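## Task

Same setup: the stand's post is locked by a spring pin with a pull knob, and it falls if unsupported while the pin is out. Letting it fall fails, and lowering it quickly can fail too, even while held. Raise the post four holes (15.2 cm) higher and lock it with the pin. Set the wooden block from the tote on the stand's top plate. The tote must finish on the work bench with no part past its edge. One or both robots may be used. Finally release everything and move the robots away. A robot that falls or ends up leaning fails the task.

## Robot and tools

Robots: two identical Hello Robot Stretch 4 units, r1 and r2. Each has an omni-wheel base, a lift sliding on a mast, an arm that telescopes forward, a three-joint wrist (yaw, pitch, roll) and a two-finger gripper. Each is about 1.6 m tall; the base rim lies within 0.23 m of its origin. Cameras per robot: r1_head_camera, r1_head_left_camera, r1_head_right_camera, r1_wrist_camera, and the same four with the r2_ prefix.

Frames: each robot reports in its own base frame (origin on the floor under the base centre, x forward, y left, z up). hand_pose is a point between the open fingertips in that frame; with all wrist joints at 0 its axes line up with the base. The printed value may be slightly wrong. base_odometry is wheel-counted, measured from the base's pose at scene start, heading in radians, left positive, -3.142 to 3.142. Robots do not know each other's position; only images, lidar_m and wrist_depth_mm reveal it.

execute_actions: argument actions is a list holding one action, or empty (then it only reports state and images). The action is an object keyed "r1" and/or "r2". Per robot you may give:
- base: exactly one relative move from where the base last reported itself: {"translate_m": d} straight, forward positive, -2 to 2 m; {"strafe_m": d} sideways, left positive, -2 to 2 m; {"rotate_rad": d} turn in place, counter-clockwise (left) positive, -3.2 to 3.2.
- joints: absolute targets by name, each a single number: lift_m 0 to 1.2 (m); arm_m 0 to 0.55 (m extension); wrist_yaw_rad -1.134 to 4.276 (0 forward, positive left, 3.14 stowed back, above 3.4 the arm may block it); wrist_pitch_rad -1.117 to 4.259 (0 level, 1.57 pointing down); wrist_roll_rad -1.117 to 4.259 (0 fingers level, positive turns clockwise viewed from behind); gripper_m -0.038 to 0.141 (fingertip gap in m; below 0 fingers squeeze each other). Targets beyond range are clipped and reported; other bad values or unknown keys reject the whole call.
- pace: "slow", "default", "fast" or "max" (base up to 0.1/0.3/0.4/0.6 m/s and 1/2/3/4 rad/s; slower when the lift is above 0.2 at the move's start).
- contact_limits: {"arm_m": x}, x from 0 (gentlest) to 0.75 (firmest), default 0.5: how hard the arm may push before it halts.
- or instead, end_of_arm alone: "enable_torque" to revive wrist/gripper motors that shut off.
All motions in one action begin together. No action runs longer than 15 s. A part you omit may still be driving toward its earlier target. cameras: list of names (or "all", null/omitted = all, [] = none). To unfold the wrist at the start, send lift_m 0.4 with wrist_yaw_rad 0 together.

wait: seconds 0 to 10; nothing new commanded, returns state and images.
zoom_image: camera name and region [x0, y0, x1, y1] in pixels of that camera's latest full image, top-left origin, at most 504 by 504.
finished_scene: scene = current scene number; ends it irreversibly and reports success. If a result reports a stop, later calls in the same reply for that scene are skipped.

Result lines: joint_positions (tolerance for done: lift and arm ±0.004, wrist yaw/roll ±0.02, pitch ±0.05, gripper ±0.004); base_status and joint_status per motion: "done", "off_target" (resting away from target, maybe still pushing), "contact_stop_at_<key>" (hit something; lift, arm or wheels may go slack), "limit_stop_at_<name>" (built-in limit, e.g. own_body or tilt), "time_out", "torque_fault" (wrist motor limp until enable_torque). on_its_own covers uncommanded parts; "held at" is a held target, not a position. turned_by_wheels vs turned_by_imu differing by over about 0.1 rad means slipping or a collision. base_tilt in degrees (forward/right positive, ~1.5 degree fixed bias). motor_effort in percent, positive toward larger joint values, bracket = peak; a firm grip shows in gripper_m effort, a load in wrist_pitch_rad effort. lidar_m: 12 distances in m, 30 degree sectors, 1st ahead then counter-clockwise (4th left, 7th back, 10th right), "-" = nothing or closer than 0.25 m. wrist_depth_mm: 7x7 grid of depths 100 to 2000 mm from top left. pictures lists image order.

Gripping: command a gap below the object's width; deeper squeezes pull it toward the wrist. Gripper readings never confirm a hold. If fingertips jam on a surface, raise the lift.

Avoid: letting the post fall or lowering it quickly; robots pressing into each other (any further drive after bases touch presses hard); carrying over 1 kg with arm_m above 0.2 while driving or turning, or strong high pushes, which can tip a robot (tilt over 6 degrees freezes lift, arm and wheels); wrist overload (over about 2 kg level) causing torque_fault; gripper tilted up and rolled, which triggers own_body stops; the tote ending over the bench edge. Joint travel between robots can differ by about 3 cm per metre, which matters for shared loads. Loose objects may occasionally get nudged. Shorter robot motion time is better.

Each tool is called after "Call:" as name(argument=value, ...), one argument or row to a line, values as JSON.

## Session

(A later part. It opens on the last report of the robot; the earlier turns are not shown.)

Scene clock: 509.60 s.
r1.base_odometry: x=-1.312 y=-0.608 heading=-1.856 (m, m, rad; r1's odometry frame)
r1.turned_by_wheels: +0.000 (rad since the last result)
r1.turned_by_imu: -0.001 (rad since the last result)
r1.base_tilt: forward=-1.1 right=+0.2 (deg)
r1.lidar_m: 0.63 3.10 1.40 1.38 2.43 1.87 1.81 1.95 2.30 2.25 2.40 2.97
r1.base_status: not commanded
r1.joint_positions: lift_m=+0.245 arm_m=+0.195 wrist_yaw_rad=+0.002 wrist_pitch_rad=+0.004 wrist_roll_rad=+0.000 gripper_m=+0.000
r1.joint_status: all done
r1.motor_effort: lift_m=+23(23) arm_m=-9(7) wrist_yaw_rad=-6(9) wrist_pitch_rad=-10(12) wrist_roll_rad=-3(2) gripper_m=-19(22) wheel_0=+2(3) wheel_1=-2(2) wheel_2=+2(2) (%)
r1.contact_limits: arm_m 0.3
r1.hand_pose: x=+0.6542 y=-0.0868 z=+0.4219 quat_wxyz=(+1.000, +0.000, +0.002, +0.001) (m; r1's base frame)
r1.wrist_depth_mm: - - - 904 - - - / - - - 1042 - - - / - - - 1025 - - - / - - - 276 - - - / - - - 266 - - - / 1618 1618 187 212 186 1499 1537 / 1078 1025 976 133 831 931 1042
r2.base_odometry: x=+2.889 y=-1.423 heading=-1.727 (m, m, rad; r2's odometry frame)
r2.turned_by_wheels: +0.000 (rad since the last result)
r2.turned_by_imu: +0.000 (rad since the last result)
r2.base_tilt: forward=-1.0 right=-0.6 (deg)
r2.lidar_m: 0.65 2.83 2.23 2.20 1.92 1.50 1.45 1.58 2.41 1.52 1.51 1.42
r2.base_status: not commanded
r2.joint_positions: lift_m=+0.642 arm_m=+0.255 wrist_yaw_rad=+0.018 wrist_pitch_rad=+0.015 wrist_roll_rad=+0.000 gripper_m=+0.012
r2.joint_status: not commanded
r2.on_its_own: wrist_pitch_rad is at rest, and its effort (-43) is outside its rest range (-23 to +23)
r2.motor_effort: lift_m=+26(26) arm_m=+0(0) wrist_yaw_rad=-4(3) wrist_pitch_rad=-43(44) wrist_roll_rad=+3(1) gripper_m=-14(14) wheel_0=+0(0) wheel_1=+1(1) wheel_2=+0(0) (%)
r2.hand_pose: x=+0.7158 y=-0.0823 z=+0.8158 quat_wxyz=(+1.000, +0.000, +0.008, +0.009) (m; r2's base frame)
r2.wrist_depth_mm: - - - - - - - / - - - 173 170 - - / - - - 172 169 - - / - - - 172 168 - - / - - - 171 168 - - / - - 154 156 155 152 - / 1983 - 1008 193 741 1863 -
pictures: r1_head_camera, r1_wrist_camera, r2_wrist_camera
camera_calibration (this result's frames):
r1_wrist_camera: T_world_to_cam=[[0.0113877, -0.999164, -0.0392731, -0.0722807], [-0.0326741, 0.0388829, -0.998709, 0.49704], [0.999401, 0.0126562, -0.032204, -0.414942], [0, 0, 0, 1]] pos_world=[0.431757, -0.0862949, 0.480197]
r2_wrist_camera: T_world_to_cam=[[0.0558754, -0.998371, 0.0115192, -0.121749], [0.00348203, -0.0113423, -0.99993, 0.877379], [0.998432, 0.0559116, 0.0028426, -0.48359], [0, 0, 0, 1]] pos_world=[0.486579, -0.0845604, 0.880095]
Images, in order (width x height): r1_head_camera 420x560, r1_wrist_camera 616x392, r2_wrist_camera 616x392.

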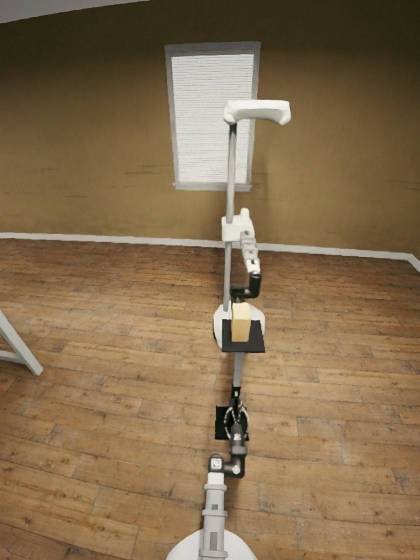

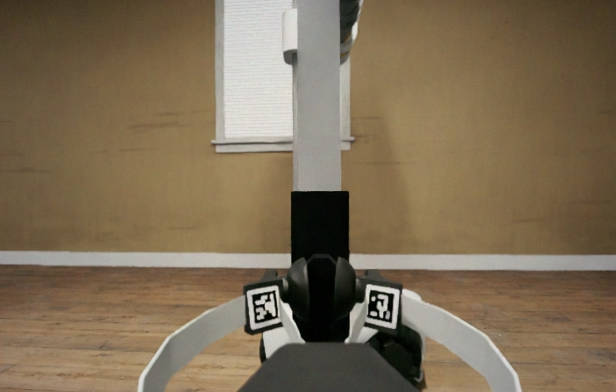

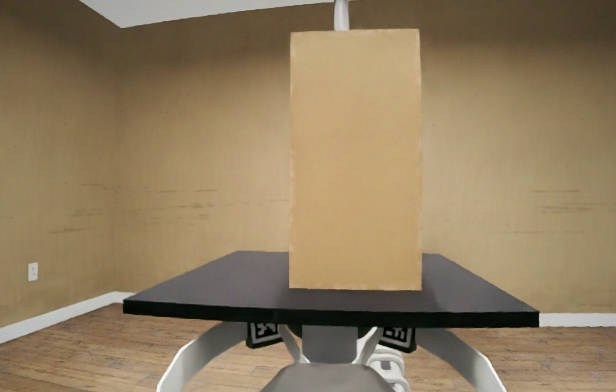

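Call:
execute_actions(
  actions=[
    {"r2": {"joints": {"lift_m": 0.651}, "pace": "slow"}},
  ],
  cameras=["r1_wrist_camera", "r2_wrist_camera"],
)

Scene clock: 519.73 s.
r1.base_odometry: x=-1.312 y=-0.608 heading=-1.856 (m, m, rad; r1's odometry frame)
r1.turned_by_wheels: +0.000 (rad since the last result)
r1.turned_by_imu: -0.001 (rad since the last result)
r1.base_tilt: forward=-1.1 right=+0.3 (deg)
r1.lidar_m: 0.63 3.09 1.39 1.36 2.43 1.86 1.82 1.97 2.28 2.25 2.38 2.95
r1.base_status: not commanded
r1.joint_positions: lift_m=+0.245 arm_m=+0.195 wrist_yaw_rad=+0.002 wrist_pitch_rad=+0.004 wrist_roll_rad=+0.000 gripper_m=+0.000
r1.joint_status: not commanded
r1.motor_effort: lift_m=+23(23) arm_m=-9(9) wrist_yaw_rad=-5(7) wrist_pitch_rad=-11(10) wrist_roll_rad=-2(3) gripper_m=-21(19) wheel_0=+2(2) wheel_1=-2(2) wheel_2=+1(2) (%)
r1.hand_pose: x=+0.6542 y=-0.0868 z=+0.4219 quat_wxyz=(+1.000, +0.000, +0.002, +0.001) (m; r1's base frame)
r1.wrist_depth_mm: - - - 931 - - - / - - - 1042 - - - / - - - 1042 - - - / - - - 276 - - - / - - - 265 - - - / 1618 1618 187 212 187 1576 1576 / 1060 1008 1008 132 854 917 1042
r2.base_odometry: x=+2.889 y=-1.423 heading=-1.727 (m, m, rad; r2's odometry frame)
r2.turned_by_wheels: +0.000 (rad since the last result)
r2.turned_by_imu: +0.000 (rad since the last result)
r2.base_tilt: forward=-1.1 right=-0.6 (deg)
r2.lidar_m: 0.64 2.84 2.24 2.20 1.92 1.52 1.45 1.59 2.40 1.53 1.52 1.40
r2.base_status: not commanded
r2.joint_positions: lift_m=+0.650 arm_m=+0.255 wrist_yaw_rad=+0.018 wrist_pitch_rad=+0.025 wrist_roll_rad=+0.000 gripper_m=+0.012
r2.joint_status: all done
r2.on_its_own: wrist_pitch_rad is at rest, and its effort (-72) is outside its rest range (-23 to +23)
r2.motor_effort: lift_m=+29(30) arm_m=+0(0) wrist_yaw_rad=+0(2) wrist_pitch_rad=-72(72) wrist_roll_rad=-2(2) gripper_m=-15(14) wheel_0=+0(0) wheel_1=+1(1) wheel_2=+0(0) (%)
r2.hand_pose: x=+0.7157 y=-0.0823 z=+0.8212 quat_wxyz=(+1.000, +0.000, +0.012, +0.009) (m; r2's base frame)
r2.wrist_depth_mm: - - - - - - - / - - - 171 167 - - / - - - 171 168 - - / - - - 172 168 - - / - - - 172 168 - - / - - 162 147 146 143 - / - 1921 991 183 732 1756 1983
pictures: r1_wrist_camera, r2_wrist_camera
camera_calibration (this result's frames):
r1_wrist_camera: T_world_to_cam=[[0.0113868, -0.999164, -0.0392731, -0.0722804], [-0.0326741, 0.0388829, -0.998709, 0.49704], [0.999401, 0.0126554, -0.032204, -0.414942], [0, 0, 0, 1]] pos_world=[0.431757, -0.086295, 0.480197]
r2_wrist_camera: T_world_to_cam=[[0.0559977, -0.99837, 0.0110184, -0.121481], [-0.00612543, -0.011379, -0.999916, 0.889712], [0.998412, 0.0559255, -0.00675265, -0.475658], [0, 0, 0, 1]] pos_world=[0.487155, -0.0845574, 0.887764]
Images, in order (width x height): r1_wrist_camera 616x392, r2_wrist_camera 616x392.

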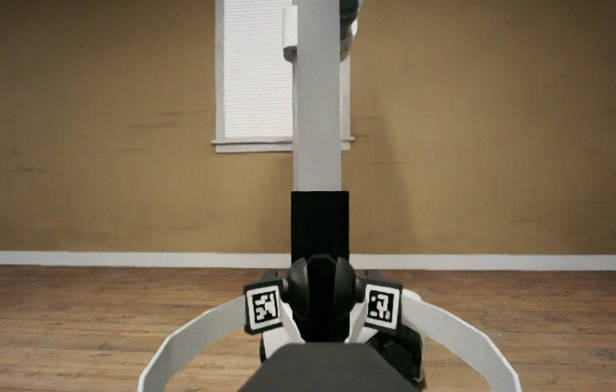

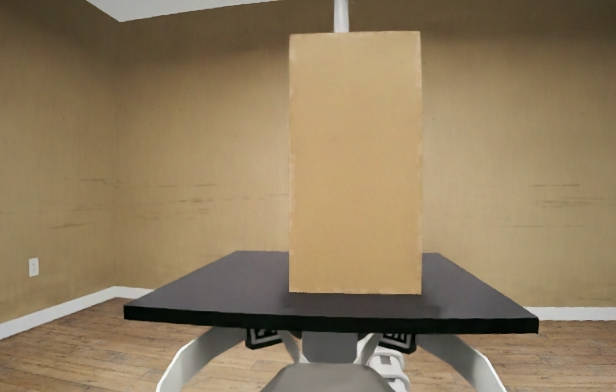

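Call:
execute_actions(
  actions=[
    {"r1": {"joints": {"arm_m": 0.223, "gripper_m": 0.038}, "contact_limits": {"arm_m": 0.3}}, "r2": {"joints": {"lift_m": 0.6405}, "pace": "slow"}},
  ],
  cameras=["r1_wrist_camera", "r2_wrist_camera"],
)

Scene clock: 538.10 s.
r1.base_odometry: x=-1.312 y=-0.608 heading=-1.857 (m, m, rad; r1's odometry frame)
r1.turned_by_wheels: +0.000 (rad since the last result)
r1.turned_by_imu: -0.001 (rad since the last result)
r1.base_tilt: forward=-1.1 right=+0.3 (deg)
r1.lidar_m: 0.63 3.10 1.38 1.36 2.43 1.88 1.82 1.97 2.30 2.24 2.39 2.97
r1.base_status: not commanded
r1.joint_positions: lift_m=+0.245 arm_m=+0.221 wrist_yaw_rad=-0.005 wrist_pitch_rad=+0.001 wrist_roll_rad=+0.000 gripper_m=+0.038
r1.joint_status: all done
r1.on_its_own: wrist_yaw_rad is at rest, and its effort (+14) is outside its rest range (-13 to +13)
r1.motor_effort: lift_m=+23(23) arm_m=+11(11) wrist_yaw_rad=+14(15) wrist_pitch_rad=-4(10) wrist_roll_rad=-1(1) gripper_m=+0(18) wheel_0=+2(2) wheel_1=-2(2) wheel_2=-4(4) (%)
r1.contact_limits: arm_m 0.3
r1.hand_pose: x=+0.6801 y=-0.0889 z=+0.4226 quat_wxyz=(+1.000, +0.000, +0.001, -0.002) (m; r1's base frame)
r1.wrist_depth_mm: - - - 249 - - - / - - - 250 - - - / - - - 250 - - - / - - - 245 - - - / - - - 242 - - - / 1576 1576 193 206 193 1576 1537 / 1098 1078 1008 138 831 946 1042
r2.base_odometry: x=+2.889 y=-1.423 heading=-1.727 (m, m, rad; r2's odometry frame)
r2.turned_by_wheels: +0.000 (rad since the last result)
r2.turned_by_imu: +0.000 (rad since the last result)
r2.base_tilt: forward=-1.1 right=-0.6 (deg)
r2.lidar_m: 0.65 2.83 2.24 2.19 1.92 1.53 1.46 1.57 2.44 1.50 1.52 1.38
r2.base_status: not commanded
r2.joint_positions: lift_m=+0.640 arm_m=+0.255 wrist_yaw_rad=+0.017 wrist_pitch_rad=+0.014 wrist_roll_rad=+0.000 gripper_m=+0.012
r2.joint_status: all done
r2.on_its_own: wrist_pitch_rad is at rest, and its effort (-42) is outside its rest range (-23 to +23)
r2.motor_effort: lift_m=+18(28) arm_m=+0(0) wrist_yaw_rad=+0(3) wrist_pitch_rad=-42(71) wrist_roll_rad=+1(2) gripper_m=-12(14) wheel_0=+0(0) wheel_1=+1(1) wheel_2=+0(0) (%)
r2.hand_pose: x=+0.7157 y=-0.0825 z=+0.8146 quat_wxyz=(+1.000, +0.000, +0.007, +0.008) (m; r2's base frame)
r2.wrist_depth_mm: - - - - - - - / - - - 174 171 - - / - - - 173 170 - - / - - - 173 169 - - / - - - 172 169 - - / - - 155 156 155 153 - / - - 1025 193 750 1863 -
pictures: r1_wrist_camera, r2_wrist_camera
camera_calibration (this result's frames):
r1_wrist_camera: T_world_to_cam=[[0.00444708, -0.999219, -0.039251, -0.069871], [-0.0300566, 0.0391001, -0.998783, 0.496911], [0.999538, 0.00562142, -0.0298592, -0.442468], [0, 0, 0, 1]] pos_world=[0.45751, -0.0867584, 0.480352]
r2_wrist_camera: T_world_to_cam=[[0.055163, -0.998412, 0.0114164, -0.121345], [0.00428147, -0.0111972, -0.999928, 0.875671], [0.998468, 0.0552079, 0.003657, -0.484268], [0, 0, 0, 1]] pos_world=[0.486471, -0.084612, 0.878764]
Images, in order (width x height): r1_wrist_camera 616x392, r2_wrist_camera 616x392.

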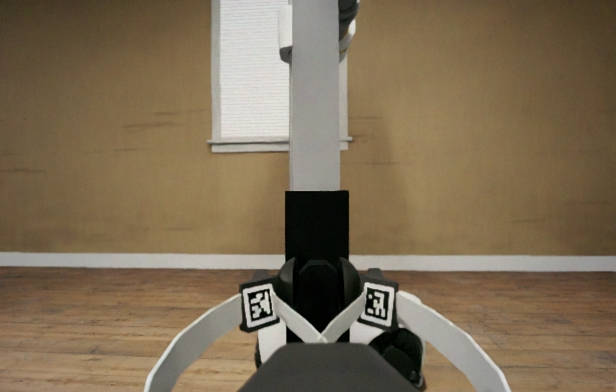

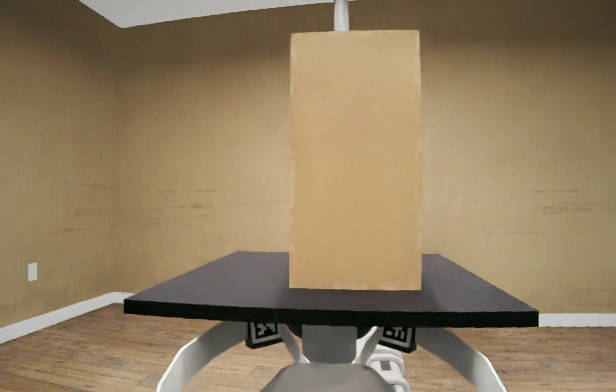

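Call:
execute_actions(
  actions=[],
)

Scene clock: 547.20 s.
r1.base_odometry: x=-1.312 y=-0.608 heading=-1.857 (m, m, rad; r1's odometry frame)
r1.turned_by_wheels: +0.000 (rad since the last result)
r1.turned_by_imu: -0.001 (rad since the last result)
r1.base_tilt: forward=-1.1 right=+0.2 (deg)
r1.lidar_m: 0.62 3.11 1.39 1.37 2.44 1.87 1.83 1.97 2.30 2.25 2.40 2.99
r1.base_status: not commanded
r1.joint_positions: lift_m=+0.245 arm_m=+0.221 wrist_yaw_rad=-0.005 wrist_pitch_rad=+0.001 wrist_roll_rad=+0.000 gripper_m=+0.038
r1.joint_status: all done
r1.on_its_own: wrist_yaw_rad is at rest, and its effort (+14) is outside its rest range (-13 to +13)
r1.motor_effort: lift_m=+23(23) arm_m=+11(11) wrist_yaw_rad=+14(15) wrist_pitch_rad=-4(10) wrist_roll_rad=-5(1) gripper_m=-1(18) wheel_0=+2(2) wheel_1=-2(2) wheel_2=-4(4) (%)
r1.contact_limits: arm_m 0.3
r1.hand_pose: x=+0.6801 y=-0.0889 z=+0.4226 quat_wxyz=(+1.000, +0.000, +0.001, -0.002) (m; r1's base frame)
r1.wrist_depth_mm: - - - 250 - - - / - - - 249 - - - / - - - 249 - - - / - - - 245 - - - / - - - 241 - - - / 1618 1618 195 206 193 1576 1537 / 1078 1078 1025 138 820 917 1042
r2.base_odometry: x=+2.889 y=-1.423 heading=-1.727 (m, m, rad; r2's odometry frame)
r2.turned_by_wheels: +0.000 (rad since the last result)
r2.turned_by_imu: +0.000 (rad since the last result)
r2.base_tilt: forward=-1.1 right=-0.6 (deg)
r2.lidar_m: 0.65 2.84 2.24 2.18 1.94 1.51 1.46 1.60 2.41 1.52 1.51 1.41
r2.base_status: not commanded
r2.joint_positions: lift_m=+0.640 arm_m=+0.255 wrist_yaw_rad=+0.017 wrist_pitch_rad=+0.014 wrist_roll_rad=+0.000 gripper_m=+0.012
r2.joint_status: all done
r2.on_its_own: wrist_pitch_rad is at rest, and its effort (-42) is outside its rest range (-23 to +23)
r2.motor_effort: lift_m=+18(28) arm_m=+0(0) wrist_yaw_rad=+0(3) wrist_pitch_rad=-42(71) wrist_roll_rad=+2(2) gripper_m=-13(14) wheel_0=+0(0) wheel_1=+1(1) wheel_2=+0(0) (%)
r2.hand_pose: x=+0.7157 y=-0.0825 z=+0.8146 quat_wxyz=(+1.000, +0.000, +0.007, +0.008) (m; r2's base frame)
r2.wrist_depth_mm: - - - - - - - / - - - 173 171 - - / - - - 173 170 - - / - - - 172 169 - - / - - - 172 169 - - / - - 155 157 156 153 - / - - 1025 193 759 1863 -
pictures: r1_head_camera, r1_head_left_camera, r1_head_right_camera, r1_wrist_camera, r2_head_camera, r2_head_left_camera, r2_head_right_camera, r2_wrist_camera
camera_calibration (this result's frames):
r1_wrist_camera: T_world_to_cam=[[0.00444687, -0.999219, -0.039251, -0.0698709], [-0.0300566, 0.0391001, -0.998783, 0.496911], [0.999538, 0.0056212, -0.0298592, -0.442468], [0, 0, 0, 1]] pos_world=[0.45751, -0.0867584, 0.480352]
r2_wrist_camera: T_world_to_cam=[[0.0551629, -0.998412, 0.0114165, -0.121345], [0.00428146, -0.0111973, -0.999928, 0.875671], [0.998468, 0.0552078, 0.00365699, -0.484268], [0, 0, 0, 1]] pos_world=[0.486471, -0.084612, 0.878764]
Images, in order (width x height): r1_head_camera 420x560, r1_head_left_camera 420x672, r1_head_right_camera 420x672, r1_wrist_camera 616x392, r2_head_camera 420x560, r2_head_left_camera 420x672, r2_head_right_camera 420x672, r2_wrist_camera 616x392.

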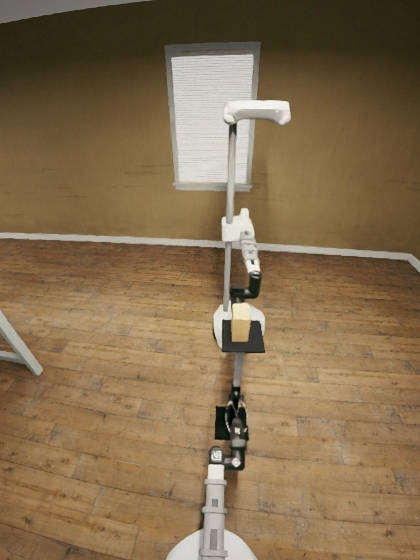

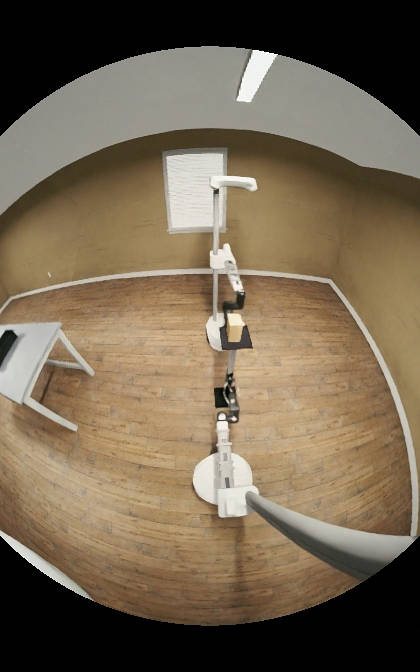

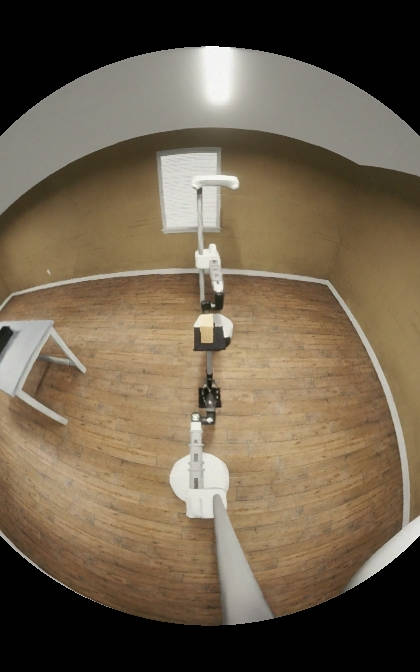

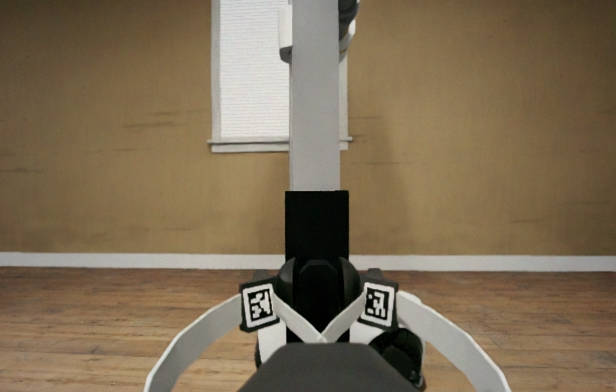

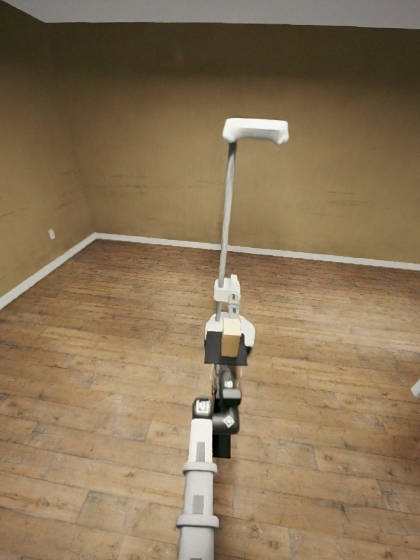

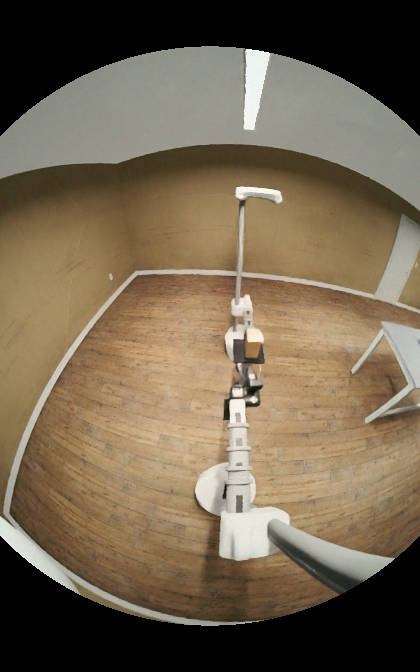

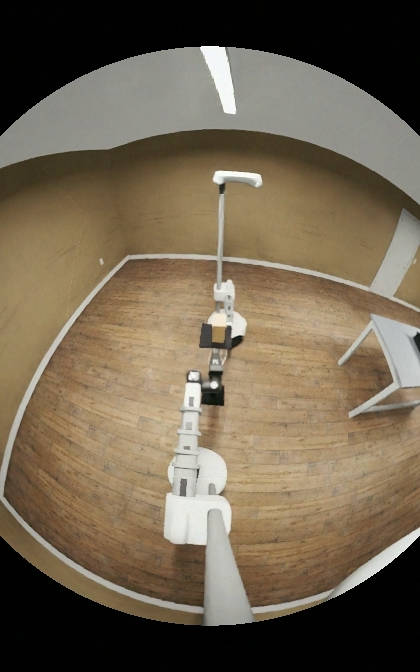

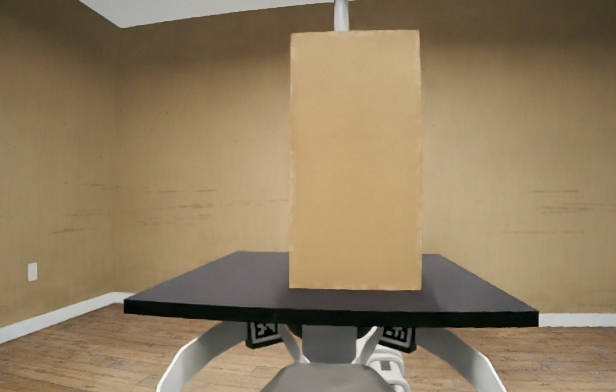

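Call:
zoom_image(
  camera="r1_wrist_camera",
  region=[220, 220, 420, 360],
)

Region (220, 220, 420, 360) of r1_wrist_camera's 616x392 image, scaled by 2.520; it fills the top 353 rows of this view, and the rest is white.

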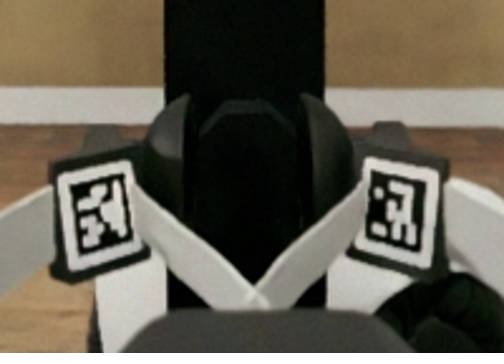

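Call:
execute_actions(
  actions=[
    {"r1": {"joints": {"arm_m": 0.218, "gripper_m": -0.005}, "contact_limits": {"arm_m": 0.3}}},
  ],
  cameras=["r1_wrist_camera"],
)

Call:
zoom_image(
  camera="r1_wrist_camera",
  region=[220, 220, 420, 360],
)

Scene clock: 554.10 s.
r1.base_odometry: x=-1.312 y=-0.608 heading=-1.857 (m, m, rad; r1's odometry frame)
r1.turned_by_wheels: +0.000 (rad since the last result)
r1.turned_by_imu: +0.000 (rad since the last result)
r1.base_tilt: forward=-1.1 right=+0.3 (deg)
r1.lidar_m: 0.62 3.08 1.39 1.37 2.43 1.85 1.83 1.97 2.31 2.25 2.39 2.98
r1.base_status: not commanded
r1.joint_positions: lift_m=+0.245 arm_m=+0.219 wrist_yaw_rad=+0.002 wrist_pitch_rad=+0.003 wrist_roll_rad=+0.000 gripper_m=-0.004
r1.joint_status: all done
r1.motor_effort: lift_m=+23(23) arm_m=-3(10) wrist_yaw_rad=-6(15) wrist_pitch_rad=-10(10) wrist_roll_rad=-2(1) gripper_m=-22(21) wheel_0=+2(2) wheel_1=-2(2) wheel_2=+0(4) (%)
r1.contact_limits: arm_m 0.3
r1.hand_pose: x=+0.6782 y=-0.0869 z=+0.4220 quat_wxyz=(+1.000, +0.000, +0.002, +0.001) (m; r1's base frame)
r1.wrist_depth_mm: - - - 252 - - - / - - - 1025 - - - / - - - 1025 - - - / - - - 251 - - - / - - - 243 - - - / 1618 1661 188 204 188 1618 1537 / 1078 1008 1042 136 820 946 1042
r2.base_odometry: x=+2.889 y=-1.423 heading=-1.727 (m, m, rad; r2's odometry frame)
r2.turned_by_wheels: +0.000 (rad since the last result)
r2.turned_by_imu: +0.000 (rad since the last result)
r2.base_tilt: forward=-1.0 right=-0.5 (deg)
r2.lidar_m: 0.64 2.84 2.25 2.20 1.91 1.51 1.47 1.56 2.43 1.53 1.52 1.39
r2.base_status: not commanded
r2.joint_positions: lift_m=+0.640 arm_m=+0.255 wrist_yaw_rad=+0.017 wrist_pitch_rad=+0.014 wrist_roll_rad=+0.000 gripper_m=+0.012
r2.joint_status: not commanded
r2.on_its_own: wrist_pitch_rad is at rest, and its effort (-41) is outside its rest range (-23 to +23)
r2.motor_effort: lift_m=+18(18) arm_m=+0(0) wrist_yaw_rad=+0(1) wrist_pitch_rad=-41(41) wrist_roll_rad=+1(3) gripper_m=-12(12) wheel_0=+0(0) wheel_1=+1(1) wheel_2=+0(0) (%)
r2.hand_pose: x=+0.7157 y=-0.0825 z=+0.8146 quat_wxyz=(+1.000, +0.000, +0.007, +0.008) (m; r2's base frame)
r2.wrist_depth_mm: - - - - - - - / - - - 173 170 - - / - - - 174 169 - - / - - - 173 169 - - / - - - 172 168 - - / - - 155 156 156 153 - / - - 1025 193 750 1808 -
pictures: r1_wrist_camera
camera_calibration (this result's frames):
r1_wrist_camera: T_world_to_cam=[[0.0112349, -0.999165, -0.039271, -0.0724955], [-0.0324376, 0.0388886, -0.998717, 0.497736], [0.999411, 0.0124943, -0.0319736, -0.439044], [0, 0, 0, 1]] pos_world=[0.455745, -0.0863057, 0.480212]
Images, in order (width x height): r1_wrist_camera 616x392.

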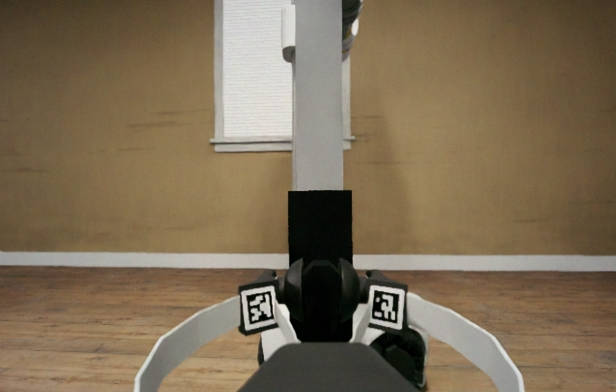

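Region (220, 220, 420, 360) of r1_wrist_camera's 616x392 image, scaled by 2.520; it fills the top 353 rows of this view, and the rest is white.

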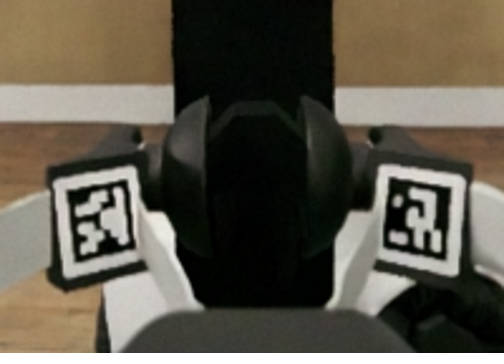

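Call:
execute_actions(
  actions=[
    {"r1": {"joints": {"arm_m": 0.2}, "contact_limits": {"arm_m": 0.3}, "pace": "slow"}},
  ],
  cameras=["r1_wrist_camera"],
)

Call:
zoom_image(
  camera="r1_wrist_camera",
  region=[220, 220, 420, 360],
)

Scene clock: 558.73 s.
r1.base_odometry: x=-1.312 y=-0.608 heading=-1.856 (m, m, rad; r1's odometry frame)
r1.turned_by_wheels: +0.000 (rad since the last result)
r1.turned_by_imu: -0.001 (rad since the last result)
r1.base_tilt: forward=-1.1 right=+0.3 (deg)
r1.lidar_m: 0.62 3.10 1.38 1.36 2.43 1.87 1.83 1.96 2.30 2.25 2.40 2.98
r1.base_status: not commanded
r1.joint_positions: lift_m=+0.245 arm_m=+0.202 wrist_yaw_rad=+0.004 wrist_pitch_rad=+0.004 wrist_roll_rad=+0.000 gripper_m=-0.004
r1.joint_status: all done
r1.motor_effort: lift_m=+23(23) arm_m=-11(12) wrist_yaw_rad=-10(13) wrist_pitch_rad=-12(13) wrist_roll_rad=-2(4) gripper_m=-25(24) wheel_0=+1(2) wheel_1=-2(2) wheel_2=+5(5) (%)
r1.contact_limits: arm_m 0.3
r1.hand_pose: x=+0.6616 y=-0.0864 z=+0.4217 quat_wxyz=(+1.000, +0.000, +0.002, +0.002) (m; r1's base frame)
r1.wrist_depth_mm: - - - 891 - - - / - - - 1008 - - - / - - - 1025 - - - / - - - 267 - - - / - - - 259 - - - / 1618 1618 187 218 186 1576 1537 / 1078 1025 1042 140 820 917 1042
r2.base_odometry: x=+2.889 y=-1.423 heading=-1.727 (m, m, rad; r2's odometry frame)
r2.turned_by_wheels: +0.000 (rad since the last result)
r2.turned_by_imu: +0.000 (rad since the last result)
r2.base_tilt: forward=-1.0 right=-0.6 (deg)
r2.lidar_m: 0.65 2.83 2.23 2.19 1.94 1.52 1.46 1.59 2.42 1.50 1.51 1.40
r2.base_status: not commanded
r2.joint_positions: lift_m=+0.640 arm_m=+0.255 wrist_yaw_rad=+0.017 wrist_pitch_rad=+0.014 wrist_roll_rad=+0.000 gripper_m=+0.012
r2.joint_status: not commanded
r2.on_its_own: wrist_pitch_rad is at rest, and its effort (-42) is outside its rest range (-23 to +23)
r2.motor_effort: lift_m=+18(18) arm_m=+0(0) wrist_yaw_rad=-1(0) wrist_pitch_rad=-42(41) wrist_roll_rad=+4(1) gripper_m=-12(11) wheel_0=+0(0) wheel_1=+1(1) wheel_2=+0(0) (%)
r2.hand_pose: x=+0.7157 y=-0.0825 z=+0.8146 quat_wxyz=(+1.000, +0.000, +0.007, +0.008) (m; r2's base frame)
r2.wrist_depth_mm: - - - - - - - / - - - 173 170 - - / - - - 173 170 - - / - - - 173 169 - - / - - - 172 169 - - / - - 155 156 156 153 - / - - 1008 192 750 1863 -
pictures: r1_wrist_camera
camera_calibration (this result's frames):
r1_wrist_camera: T_world_to_cam=[[0.0128149, -0.999146, -0.0392793, -0.072893], [-0.0334, 0.0388329, -0.998687, 0.497539], [0.99936, 0.01411, -0.0328739, -0.421917], [0, 0, 0, 1]] pos_world=[0.439199, -0.0861983, 0.480153]
Images, in order (width x height): r1_wrist_camera 616x392.

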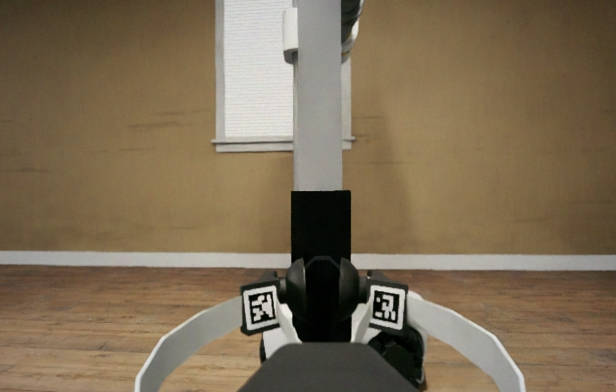

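Region (220, 220, 420, 360) of r1_wrist_camera's 616x392 image, scaled by 2.520; it fills the top 353 rows of this view, and the rest is white.

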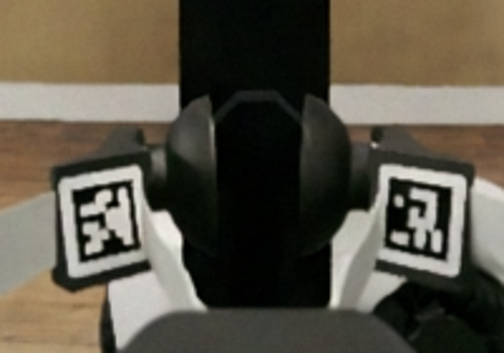

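Call:
execute_actions(
  actions=[
    {"r2": {"joints": {"lift_m": 0.648}, "pace": "slow"}},
  ],
  cameras=["r1_wrist_camera"],
)

Call:
zoom_image(
  camera="r1_wrist_camera",
  region=[220, 220, 420, 360],
)

Scene clock: 571.90 s.
r1.base_odometry: x=-1.312 y=-0.608 heading=-1.856 (m, m, rad; r1's odometry frame)
r1.turned_by_wheels: +0.000 (rad since the last result)
r1.turned_by_imu: -0.001 (rad since the last result)
r1.base_tilt: forward=-1.2 right=+0.2 (deg)
r1.lidar_m: 0.63 3.11 1.40 1.37 2.40 1.88 1.82 1.98 2.28 2.25 2.39 2.95
r1.base_status: not commanded
r1.joint_positions: lift_m=+0.245 arm_m=+0.202 wrist_yaw_rad=+0.004 wrist_pitch_rad=+0.004 wrist_roll_rad=+0.000 gripper_m=-0.004
r1.joint_status: not commanded
r1.motor_effort: lift_m=+23(23) arm_m=-11(11) wrist_yaw_rad=-10(10) wrist_pitch_rad=-13(12) wrist_roll_rad=-4(1) gripper_m=-21(21) wheel_0=+1(1) wheel_1=-2(2) wheel_2=+5(5) (%)
r1.hand_pose: x=+0.6616 y=-0.0864 z=+0.4217 quat_wxyz=(+1.000, +0.000, +0.002, +0.002) (m; r1's base frame)
r1.wrist_depth_mm: - - - 931 - - - / - - - 1025 - - - / - - - 1042 - - - / - - - 266 - - - / - - - 258 - - - / 1618 1618 188 219 186 1537 1537 / 1060 991 1042 140 831 931 1060
r2.base_odometry: x=+2.889 y=-1.423 heading=-1.727 (m, m, rad; r2's odometry frame)
r2.turned_by_wheels: +0.000 (rad since the last result)
r2.turned_by_imu: +0.000 (rad since the last result)
r2.base_tilt: forward=-1.0 right=-0.7 (deg)
r2.lidar_m: 0.65 2.85 2.25 2.20 1.91 1.52 1.44 1.58 2.40 1.53 1.51 1.41
r2.base_status: not commanded
r2.joint_positions: lift_m=+0.647 arm_m=+0.255 wrist_yaw_rad=+0.017 wrist_pitch_rad=+0.016 wrist_roll_rad=+0.000 gripper_m=+0.012
r2.joint_status: all done
r2.on_its_own: wrist_pitch_rad is at rest, and its effort (-46) is outside its rest range (-23 to +23)
r2.motor_effort: lift_m=+26(26) arm_m=+0(0) wrist_yaw_rad=+0(1) wrist_pitch_rad=-46(50) wrist_roll_rad=+1(3) gripper_m=-13(10) wheel_0=+0(0) wheel_1=+1(1) wheel_2=+0(0) (%)
r2.hand_pose: x=+0.7157 y=-0.0825 z=+0.8211 quat_wxyz=(+1.000, +0.000, +0.008, +0.008) (m; r2's base frame)
r2.wrist_depth_mm: - - - - - - - / - - - 173 171 - - / - - - 173 169 - - / - - - 172 169 - - / - - - 172 168 - - / - - 156 157 156 154 - / - - 1863 193 759 1863 -
pictures: r1_wrist_camera
camera_calibration (this result's frames):
r1_wrist_camera: T_world_to_cam=[[0.0128148, -0.999146, -0.0392795, -0.0728928], [-0.0333999, 0.0388331, -0.998687, 0.497539], [0.99936, 0.0141099, -0.0328737, -0.421917], [0, 0, 0, 1]] pos_world=[0.439199, -0.0861984, 0.480153]
Images, in order (width x height): r1_wrist_camera 616x392.

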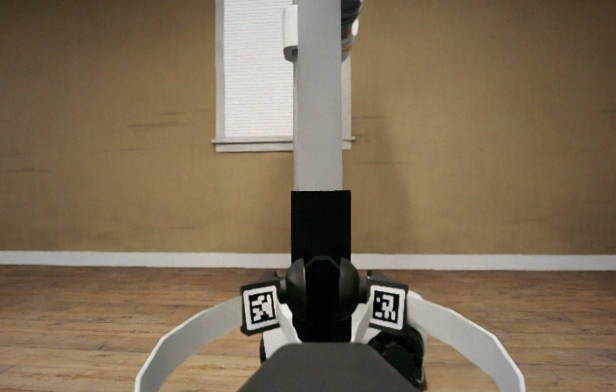

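Region (220, 220, 420, 360) of r1_wrist_camera's 616x392 image, scaled by 2.520; it fills the top 353 rows of this view, and the rest is white.

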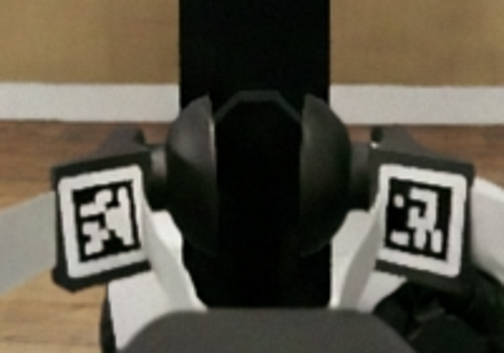

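Call:
execute_actions(
  actions=[
    {"r2": {"joints": {"lift_m": 0.7945}}},
  ],
  cameras=["r1_wrist_camera", "r2_wrist_camera"],
)

Scene clock: 598.60 s.
r1.base_odometry: x=-1.312 y=-0.608 heading=-1.856 (m, m, rad; r1's odometry frame)
r1.turned_by_wheels: +0.000 (rad since the last result)
r1.turned_by_imu: -0.001 (rad since the last result)
r1.base_tilt: forward=-1.1 right=+0.2 (deg)
r1.lidar_m: 0.62 3.09 1.39 1.37 2.41 1.87 1.83 1.96 2.29 2.25 2.39 2.97
r1.base_status: not commanded
r1.joint_positions: lift_m=+0.245 arm_m=+0.202 wrist_yaw_rad=+0.004 wrist_pitch_rad=+0.004 wrist_roll_rad=+0.000 gripper_m=-0.004
r1.joint_status: not commanded
r1.motor_effort: lift_m=+23(23) arm_m=-11(11) wrist_yaw_rad=-10(10) wrist_pitch_rad=-12(13) wrist_roll_rad=-3(2) gripper_m=-23(23) wheel_0=+1(1) wheel_1=-2(2) wheel_2=+5(5) (%)
r1.hand_pose: x=+0.6616 y=-0.0864 z=+0.4217 quat_wxyz=(+1.000, +0.000, +0.002, +0.002) (m; r1's base frame)
r1.wrist_depth_mm: - - - 1042 - - - / - - - 1060 - - - / - - - 1042 - - - / - - - 265 - - - / - - - 259 - - - / 1576 1618 187 219 186 1576 1576 / 1078 1025 1025 140 831 946 1042
r2.base_odometry: x=+2.889 y=-1.423 heading=-1.727 (m, m, rad; r2's odometry frame)
r2.turned_by_wheels: +0.000 (rad since the last result)
r2.turned_by_imu: +0.001 (rad since the last result)
r2.base_tilt: forward=-1.0 right=-0.6 (deg)
r2.lidar_m: 0.63 2.83 2.22 2.19 1.94 1.52 1.46 1.58 2.40 1.52 1.49 1.40
r2.base_status: not commanded
r2.joint_positions: lift_m=+0.794 arm_m=+0.255 wrist_yaw_rad=+0.017 wrist_pitch_rad=+0.016 wrist_roll_rad=+0.000 gripper_m=+0.012
r2.joint_status: all done
r2.on_its_own: wrist_pitch_rad is at rest, and its effort (-46) is outside its rest range (-23 to +23)
r2.motor_effort: lift_m=+26(27) arm_m=+0(0) wrist_yaw_rad=-1(1) wrist_pitch_rad=-46(49) wrist_roll_rad=+1(2) gripper_m=-11(11) wheel_0=+0(0) wheel_1=+1(1) wheel_2=+0(0) (%)
r2.hand_pose: x=+0.7157 y=-0.0825 z=+0.9676 quat_wxyz=(+1.000, +0.000, +0.008, +0.008) (m; r2's base frame)
r2.wrist_depth_mm: - - - - 976 - - / - - - 173 170 - - / - - - 173 170 - - / - - - 173 169 - - / - - - 172 168 - - / - - 155 158 156 154 - / - - - 193 991 - -
pictures: r1_wrist_camera, r2_wrist_camera
camera_calibration (this result's frames):
r1_wrist_camera: T_world_to_cam=[[0.0128147, -0.999146, -0.0392793, -0.0728929], [-0.0334, 0.0388329, -0.998687, 0.497539], [0.99936, 0.0141098, -0.0328738, -0.421917], [0, 0, 0, 1]] pos_world=[0.439199, -0.0861983, 0.480153]
r2_wrist_camera: T_world_to_cam=[[0.0551665, -0.998413, 0.011358, -0.123041], [0.00275261, -0.0112232, -0.999933, 1.02972], [0.998473, 0.0551941, 0.0021291, -0.483346], [0, 0, 0, 1]] pos_world=[0.486562, -0.0846113, 1.03208]
Images, in order (width x height): r1_wrist_camera 616x392, r2_wrist_camera 616x392.

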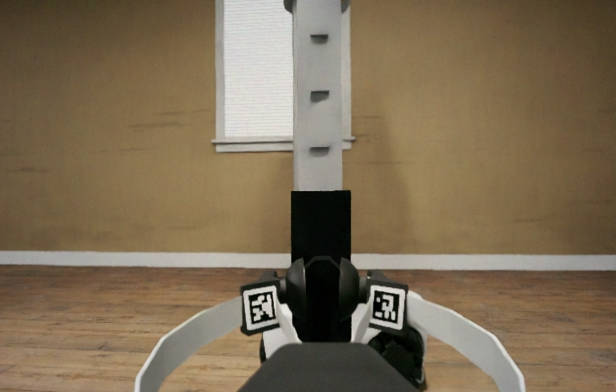

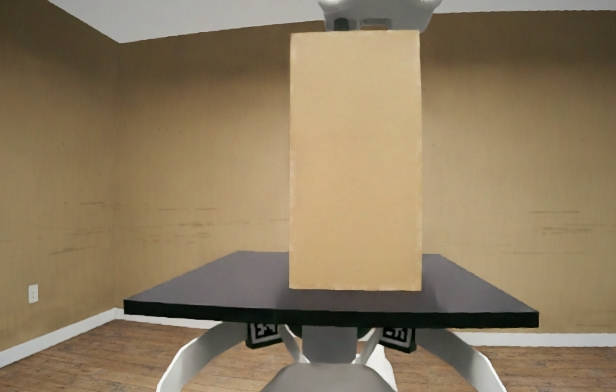

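Call:
execute_actions(
  actions=[
    {"r1": {"joints": {"arm_m": 0.208, "gripper_m": 0.05}, "contact_limits": {"arm_m": 0.3}}},
  ],
  cameras=["r1_wrist_camera"],
)

Call:
zoom_image(
  camera="r1_wrist_camera",
  region=[220, 220, 420, 360],
)

Scene clock: 605.43 s.
r1.base_odometry: x=-1.312 y=-0.608 heading=-1.857 (m, m, rad; r1's odometry frame)
r1.turned_by_wheels: +0.000 (rad since the last result)
r1.turned_by_imu: -0.001 (rad since the last result)
r1.base_tilt: forward=-1.1 right=+0.3 (deg)
r1.lidar_m: 0.62 3.11 1.38 1.37 2.41 1.87 1.82 1.97 2.30 2.25 2.39 2.97
r1.base_status: not commanded
r1.joint_positions: lift_m=+0.245 arm_m=+0.207 wrist_yaw_rad=-0.001 wrist_pitch_rad=+0.002 wrist_roll_rad=+0.000 gripper_m=+0.050
r1.joint_status: all done
r1.motor_effort: lift_m=+23(23) arm_m=+5(8) wrist_yaw_rad=+1(10) wrist_pitch_rad=-6(12) wrist_roll_rad=-1(5) gripper_m=-3(23) wheel_0=+1(1) wheel_1=-2(2) wheel_2=+1(5) (%)
r1.contact_limits: arm_m 0.3
r1.hand_pose: x=+0.6665 y=-0.0876 z=+0.4223 quat_wxyz=(+1.000, +0.000, +0.001, +0.000) (m; r1's base frame)
r1.wrist_depth_mm: - - - 1025 - - - / - - - 1008 - - - / - - - 1025 - - - / - - - 264 - - - / - - - 253 - - - / 1618 1576 196 255 194 1576 1537 / 1078 1060 1078 136 842 960 1042
r2.base_odometry: x=+2.889 y=-1.423 heading=-1.727 (m, m, rad; r2's odometry frame)
r2.turned_by_wheels: +0.000 (rad since the last result)
r2.turned_by_imu: +0.000 (rad since the last result)
r2.base_tilt: forward=-1.0 right=-0.6 (deg)
r2.lidar_m: 0.65 2.84 2.24 2.19 1.92 1.52 1.47 1.58 2.41 1.52 1.52 1.39
r2.base_status: not commanded
r2.joint_positions: lift_m=+0.794 arm_m=+0.255 wrist_yaw_rad=+0.017 wrist_pitch_rad=+0.016 wrist_roll_rad=+0.000 gripper_m=+0.012
r2.joint_status: not commanded
r2.on_its_own: wrist_pitch_rad is at rest, and its effort (-46) is outside its rest range (-23 to +23)
r2.motor_effort: lift_m=+25(25) arm_m=+0(0) wrist_yaw_rad=-1(1) wrist_pitch_rad=-46(46) wrist_roll_rad=+2(1) gripper_m=-12(12) wheel_0=+0(0) wheel_1=+1(1) wheel_2=+0(1) (%)
r2.hand_pose: x=+0.7157 y=-0.0825 z=+0.9676 quat_wxyz=(+1.000, +0.000, +0.008, +0.008) (m; r2's base frame)
r2.wrist_depth_mm: - - - - 991 - - / - - - 173 170 - - / - - - 172 170 - - / - - - 173 169 - - / - - - 172 169 - - / - - 155 158 156 153 - / - - - 193 991 - -
pictures: r1_wrist_camera
camera_calibration (this result's frames):
r1_wrist_camera: T_world_to_cam=[[0.00879947, -0.99919, -0.0392607, -0.0714502], [-0.0312546, 0.0389682, -0.998752, 0.496931], [0.999473, 0.0100156, -0.0308864, -0.428052], [0, 0, 0, 1]] pos_world=[0.443987, -0.0864696, 0.480284]
Images, in order (width x height): r1_wrist_camera 616x392.

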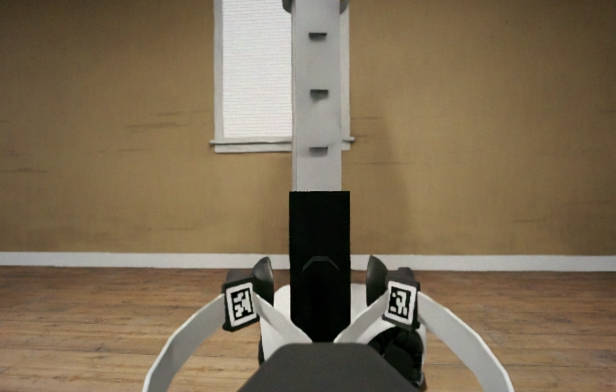

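Region (220, 220, 420, 360) of r1_wrist_camera's 616x392 image, scaled by 2.520; it fills the top 353 rows of this view, and the rest is white.

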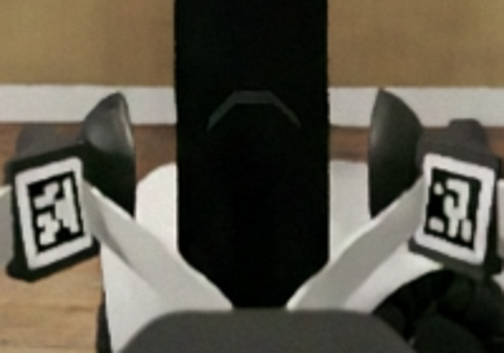

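Call:
execute_actions(
  actions=[
    {"r2": {"joints": {"lift_m": 0.787}, "pace": "slow"}, "r1": {"joints": {"arm_m": 0.16}, "pace": "fast"}},
  ],
  cameras=["r1_wrist_camera", "r2_wrist_camera"],
)

Scene clock: 611.37 s.
r1.base_odometry: x=-1.312 y=-0.608 heading=-1.857 (m, m, rad; r1's odometry frame)
r1.turned_by_wheels: +0.000 (rad since the last result)
r1.turned_by_imu: -0.001 (rad since the last result)
r1.base_tilt: forward=-1.2 right=+0.2 (deg)
r1.lidar_m: 0.62 3.12 1.40 1.38 2.43 1.85 1.81 1.95 2.28 2.24 2.39 2.98
r1.base_status: not commanded
r1.joint_positions: lift_m=+0.245 arm_m=+0.161 wrist_yaw_rad=+0.000 wrist_pitch_rad=+0.002 wrist_roll_rad=+0.000 gripper_m=+0.050
r1.joint_status: all done
r1.motor_effort: lift_m=+23(23) arm_m=-6(5) wrist_yaw_rad=-1(3) wrist_pitch_rad=-6(6) wrist_roll_rad=-2(3) gripper_m=-3(2) wheel_0=+1(1) wheel_1=-2(2) wheel_2=+1(1) (%)
r1.hand_pose: x=+0.6204 y=-0.0874 z=+0.4223 quat_wxyz=(+1.000, +0.000, +0.001, +0.000) (m; r1's base frame)
r1.wrist_depth_mm: - - - 1078 - - - / - - - 1060 - - - / - - - 1078 - - - / - - - 307 - - - / - - - 301 - - - / 1661 1576 197 301 195 1576 1499 / 1078 1042 1078 136 891 976 1042
r2.base_odometry: x=+2.889 y=-1.423 heading=-1.727 (m, m, rad; r2's odometry frame)
r2.turned_by_wheels: +0.000 (rad since the last result)
r2.turned_by_imu: +0.000 (rad since the last result)
r2.base_tilt: forward=-1.1 right=-0.6 (deg)
r2.lidar_m: 0.65 2.82 2.23 2.19 1.92 1.52 1.46 1.59 2.41 1.53 1.52 1.41
r2.base_status: not commanded
r2.joint_positions: lift_m=+0.787 arm_m=+0.255 wrist_yaw_rad=+0.016 wrist_pitch_rad=+0.008 wrist_roll_rad=+0.000 gripper_m=+0.012
r2.joint_status: all done
r2.on_its_own: wrist_pitch_rad is at rest, and its effort (-25) is outside its rest range (-23 to +23)
r2.motor_effort: lift_m=+16(23) arm_m=+0(0) wrist_yaw_rad=+1(1) wrist_pitch_rad=-25(45) wrist_roll_rad=+2(3) gripper_m=-11(14) wheel_0=+0(0) wheel_1=+1(1) wheel_2=+0(0) (%)
r2.hand_pose: x=+0.7157 y=-0.0827 z=+0.9630 quat_wxyz=(+1.000, +0.000, +0.004, +0.008) (m; r2's base frame)
r2.wrist_depth_mm: - - - - 960 - - / - - - 175 172 - - / - - - 174 171 - - / - - - 173 170 - - / - - - 172 168 - - / - - 169 151 151 148 - / - - - 192 1008 - -
pictures: r1_wrist_camera, r2_wrist_camera
camera_calibration (this result's frames):
r1_wrist_camera: T_world_to_cam=[[0.0093174, -0.999186, -0.0392561, -0.0712181], [-0.0312761, 0.0389474, -0.998752, 0.495495], [0.999467, 0.0105335, -0.0308877, -0.381938], [0, 0, 0, 1]] pos_world=[0.397895, -0.0864352, 0.480284]
r2_wrist_camera: T_world_to_cam=[[0.0546625, -0.998437, 0.0116435, -0.123026], [0.0102152, -0.0111011, -0.999886, 1.01976], [0.998453, 0.0547752, 0.0095924, -0.490527], [0, 0, 0, 1]] pos_world=[0.486076, -0.0846442, 1.02578]
Images, in order (width x height): r1_wrist_camera 616x392, r2_wrist_camera 616x392.

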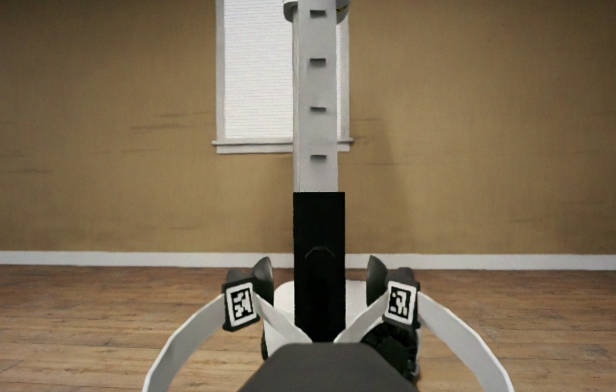

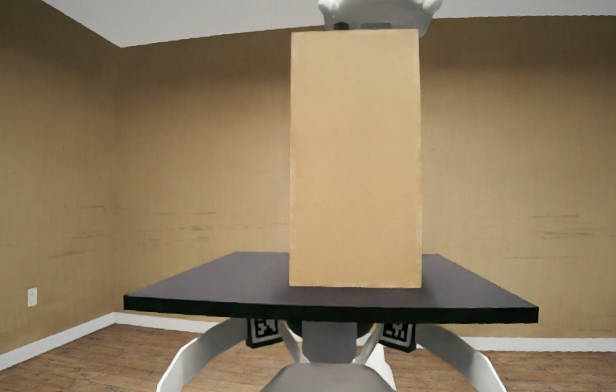

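Call:
execute_actions(
  actions=[
    {"r2": {"joints": {"lift_m": 0.775, "gripper_m": 0.06}}, "r1": {"joints": {"arm_m": 0.0}, "base": {"translate_m": -0.15}, "pace": "fast"}},
  ],
  cameras=["r2_wrist_camera", "r2_head_camera"],
)

Scene clock: 619.13 s.
r1.base_odometry: x=-1.270 y=-0.464 heading=-1.857 (m, m, rad; r1's odometry frame)
r1.turned_by_wheels: -0.001 (rad since the last result)
r1.turned_by_imu: -0.001 (rad since the last result)
r1.base_tilt: forward=-1.1 right=+0.2 (deg)
r1.lidar_m: 0.78 3.25 1.43 1.72 2.24 1.71 1.68 1.79 2.30 2.23 2.39 3.10
r1.base_status: done
r1.joint_positions: lift_m=+0.245 arm_m=+0.001 wrist_yaw_rad=+0.000 wrist_pitch_rad=+0.002 wrist_roll_rad=+0.000 gripper_m=+0.050
r1.joint_status: all done
r1.motor_effort: lift_m=+23(23) arm_m=-6(7) wrist_yaw_rad=+0(2) wrist_pitch_rad=-6(7) wrist_roll_rad=-4(3) gripper_m=-6(3) wheel_0=-3(11) wheel_1=-4(8) wheel_2=-1(13) (%)
r1.hand_pose: x=+0.4607 y=-0.0875 z=+0.4223 quat_wxyz=(+1.000, +0.000, +0.001, +0.000) (m; r1's base frame)
r1.wrist_depth_mm: - - - 1336 - - - / - - - - - - - / - - - - - - - / - - - - - - - / - - - - - - - / 1618 1618 196 609 195 1537 1618 / 1098 1042 1098 136 1118 960 1098
r2.base_odometry: x=+2.889 y=-1.423 heading=-1.727 (m, m, rad; r2's odometry frame)
r2.turned_by_wheels: +0.000 (rad since the last result)
r2.turned_by_imu: +0.001 (rad since the last result)
r2.base_tilt: forward=-1.1 right=-0.6 (deg)
r2.lidar_m: 0.65 2.84 2.24 2.19 1.91 1.51 1.47 1.57 2.41 1.54 1.52 3.29
r2.base_status: not commanded
r2.joint_positions: lift_m=+0.775 arm_m=+0.255 wrist_yaw_rad=+0.017 wrist_pitch_rad=+0.002 wrist_roll_rad=+0.000 gripper_m=+0.060
r2.joint_status: all done
r2.motor_effort: lift_m=+15(15) arm_m=+0(0) wrist_yaw_rad=+0(7) wrist_pitch_rad=-7(24) wrist_roll_rad=+0(1) gripper_m=-2(11) wheel_0=+0(0) wheel_1=+1(1) wheel_2=+0(0) (%)
r2.hand_pose: x=+0.7158 y=-0.0826 z=+0.9530 quat_wxyz=(+1.000, +0.000, +0.001, +0.008) (m; r2's base frame)
r2.wrist_depth_mm: - - - 178 174 - - / - - - 176 174 - - / - - - 176 172 - - / - - - 174 171 - - / - - 236 172 169 - - / - - 198 200 184 - - / - - - 159 - - -
pictures: r2_head_camera, r2_wrist_camera
camera_calibration (this result's frames):
r2_wrist_camera: T_world_to_cam=[[0.0547933, -0.998427, 0.011882, -0.123171], [0.016491, -0.0109934, -0.999804, 1.00516], [0.998362, 0.0549785, 0.0158627, -0.496353], [0, 0, 0, 1]] pos_world=[0.485713, -0.0846382, 1.0143]
Images, in order (width x height): r2_head_camera 420x560, r2_wrist_camera 616x392.

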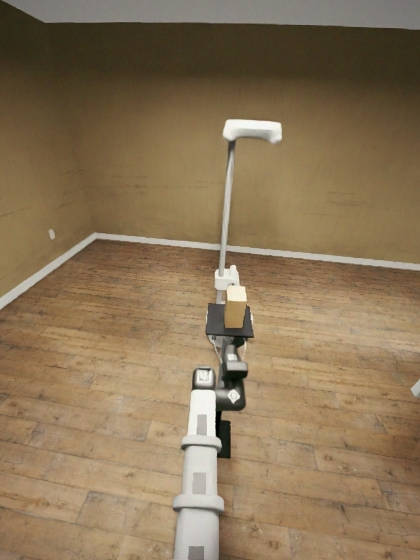

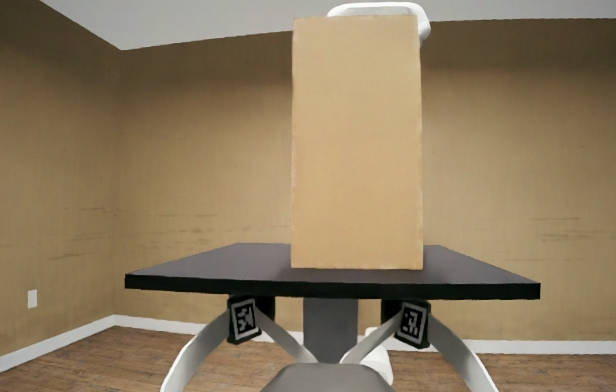

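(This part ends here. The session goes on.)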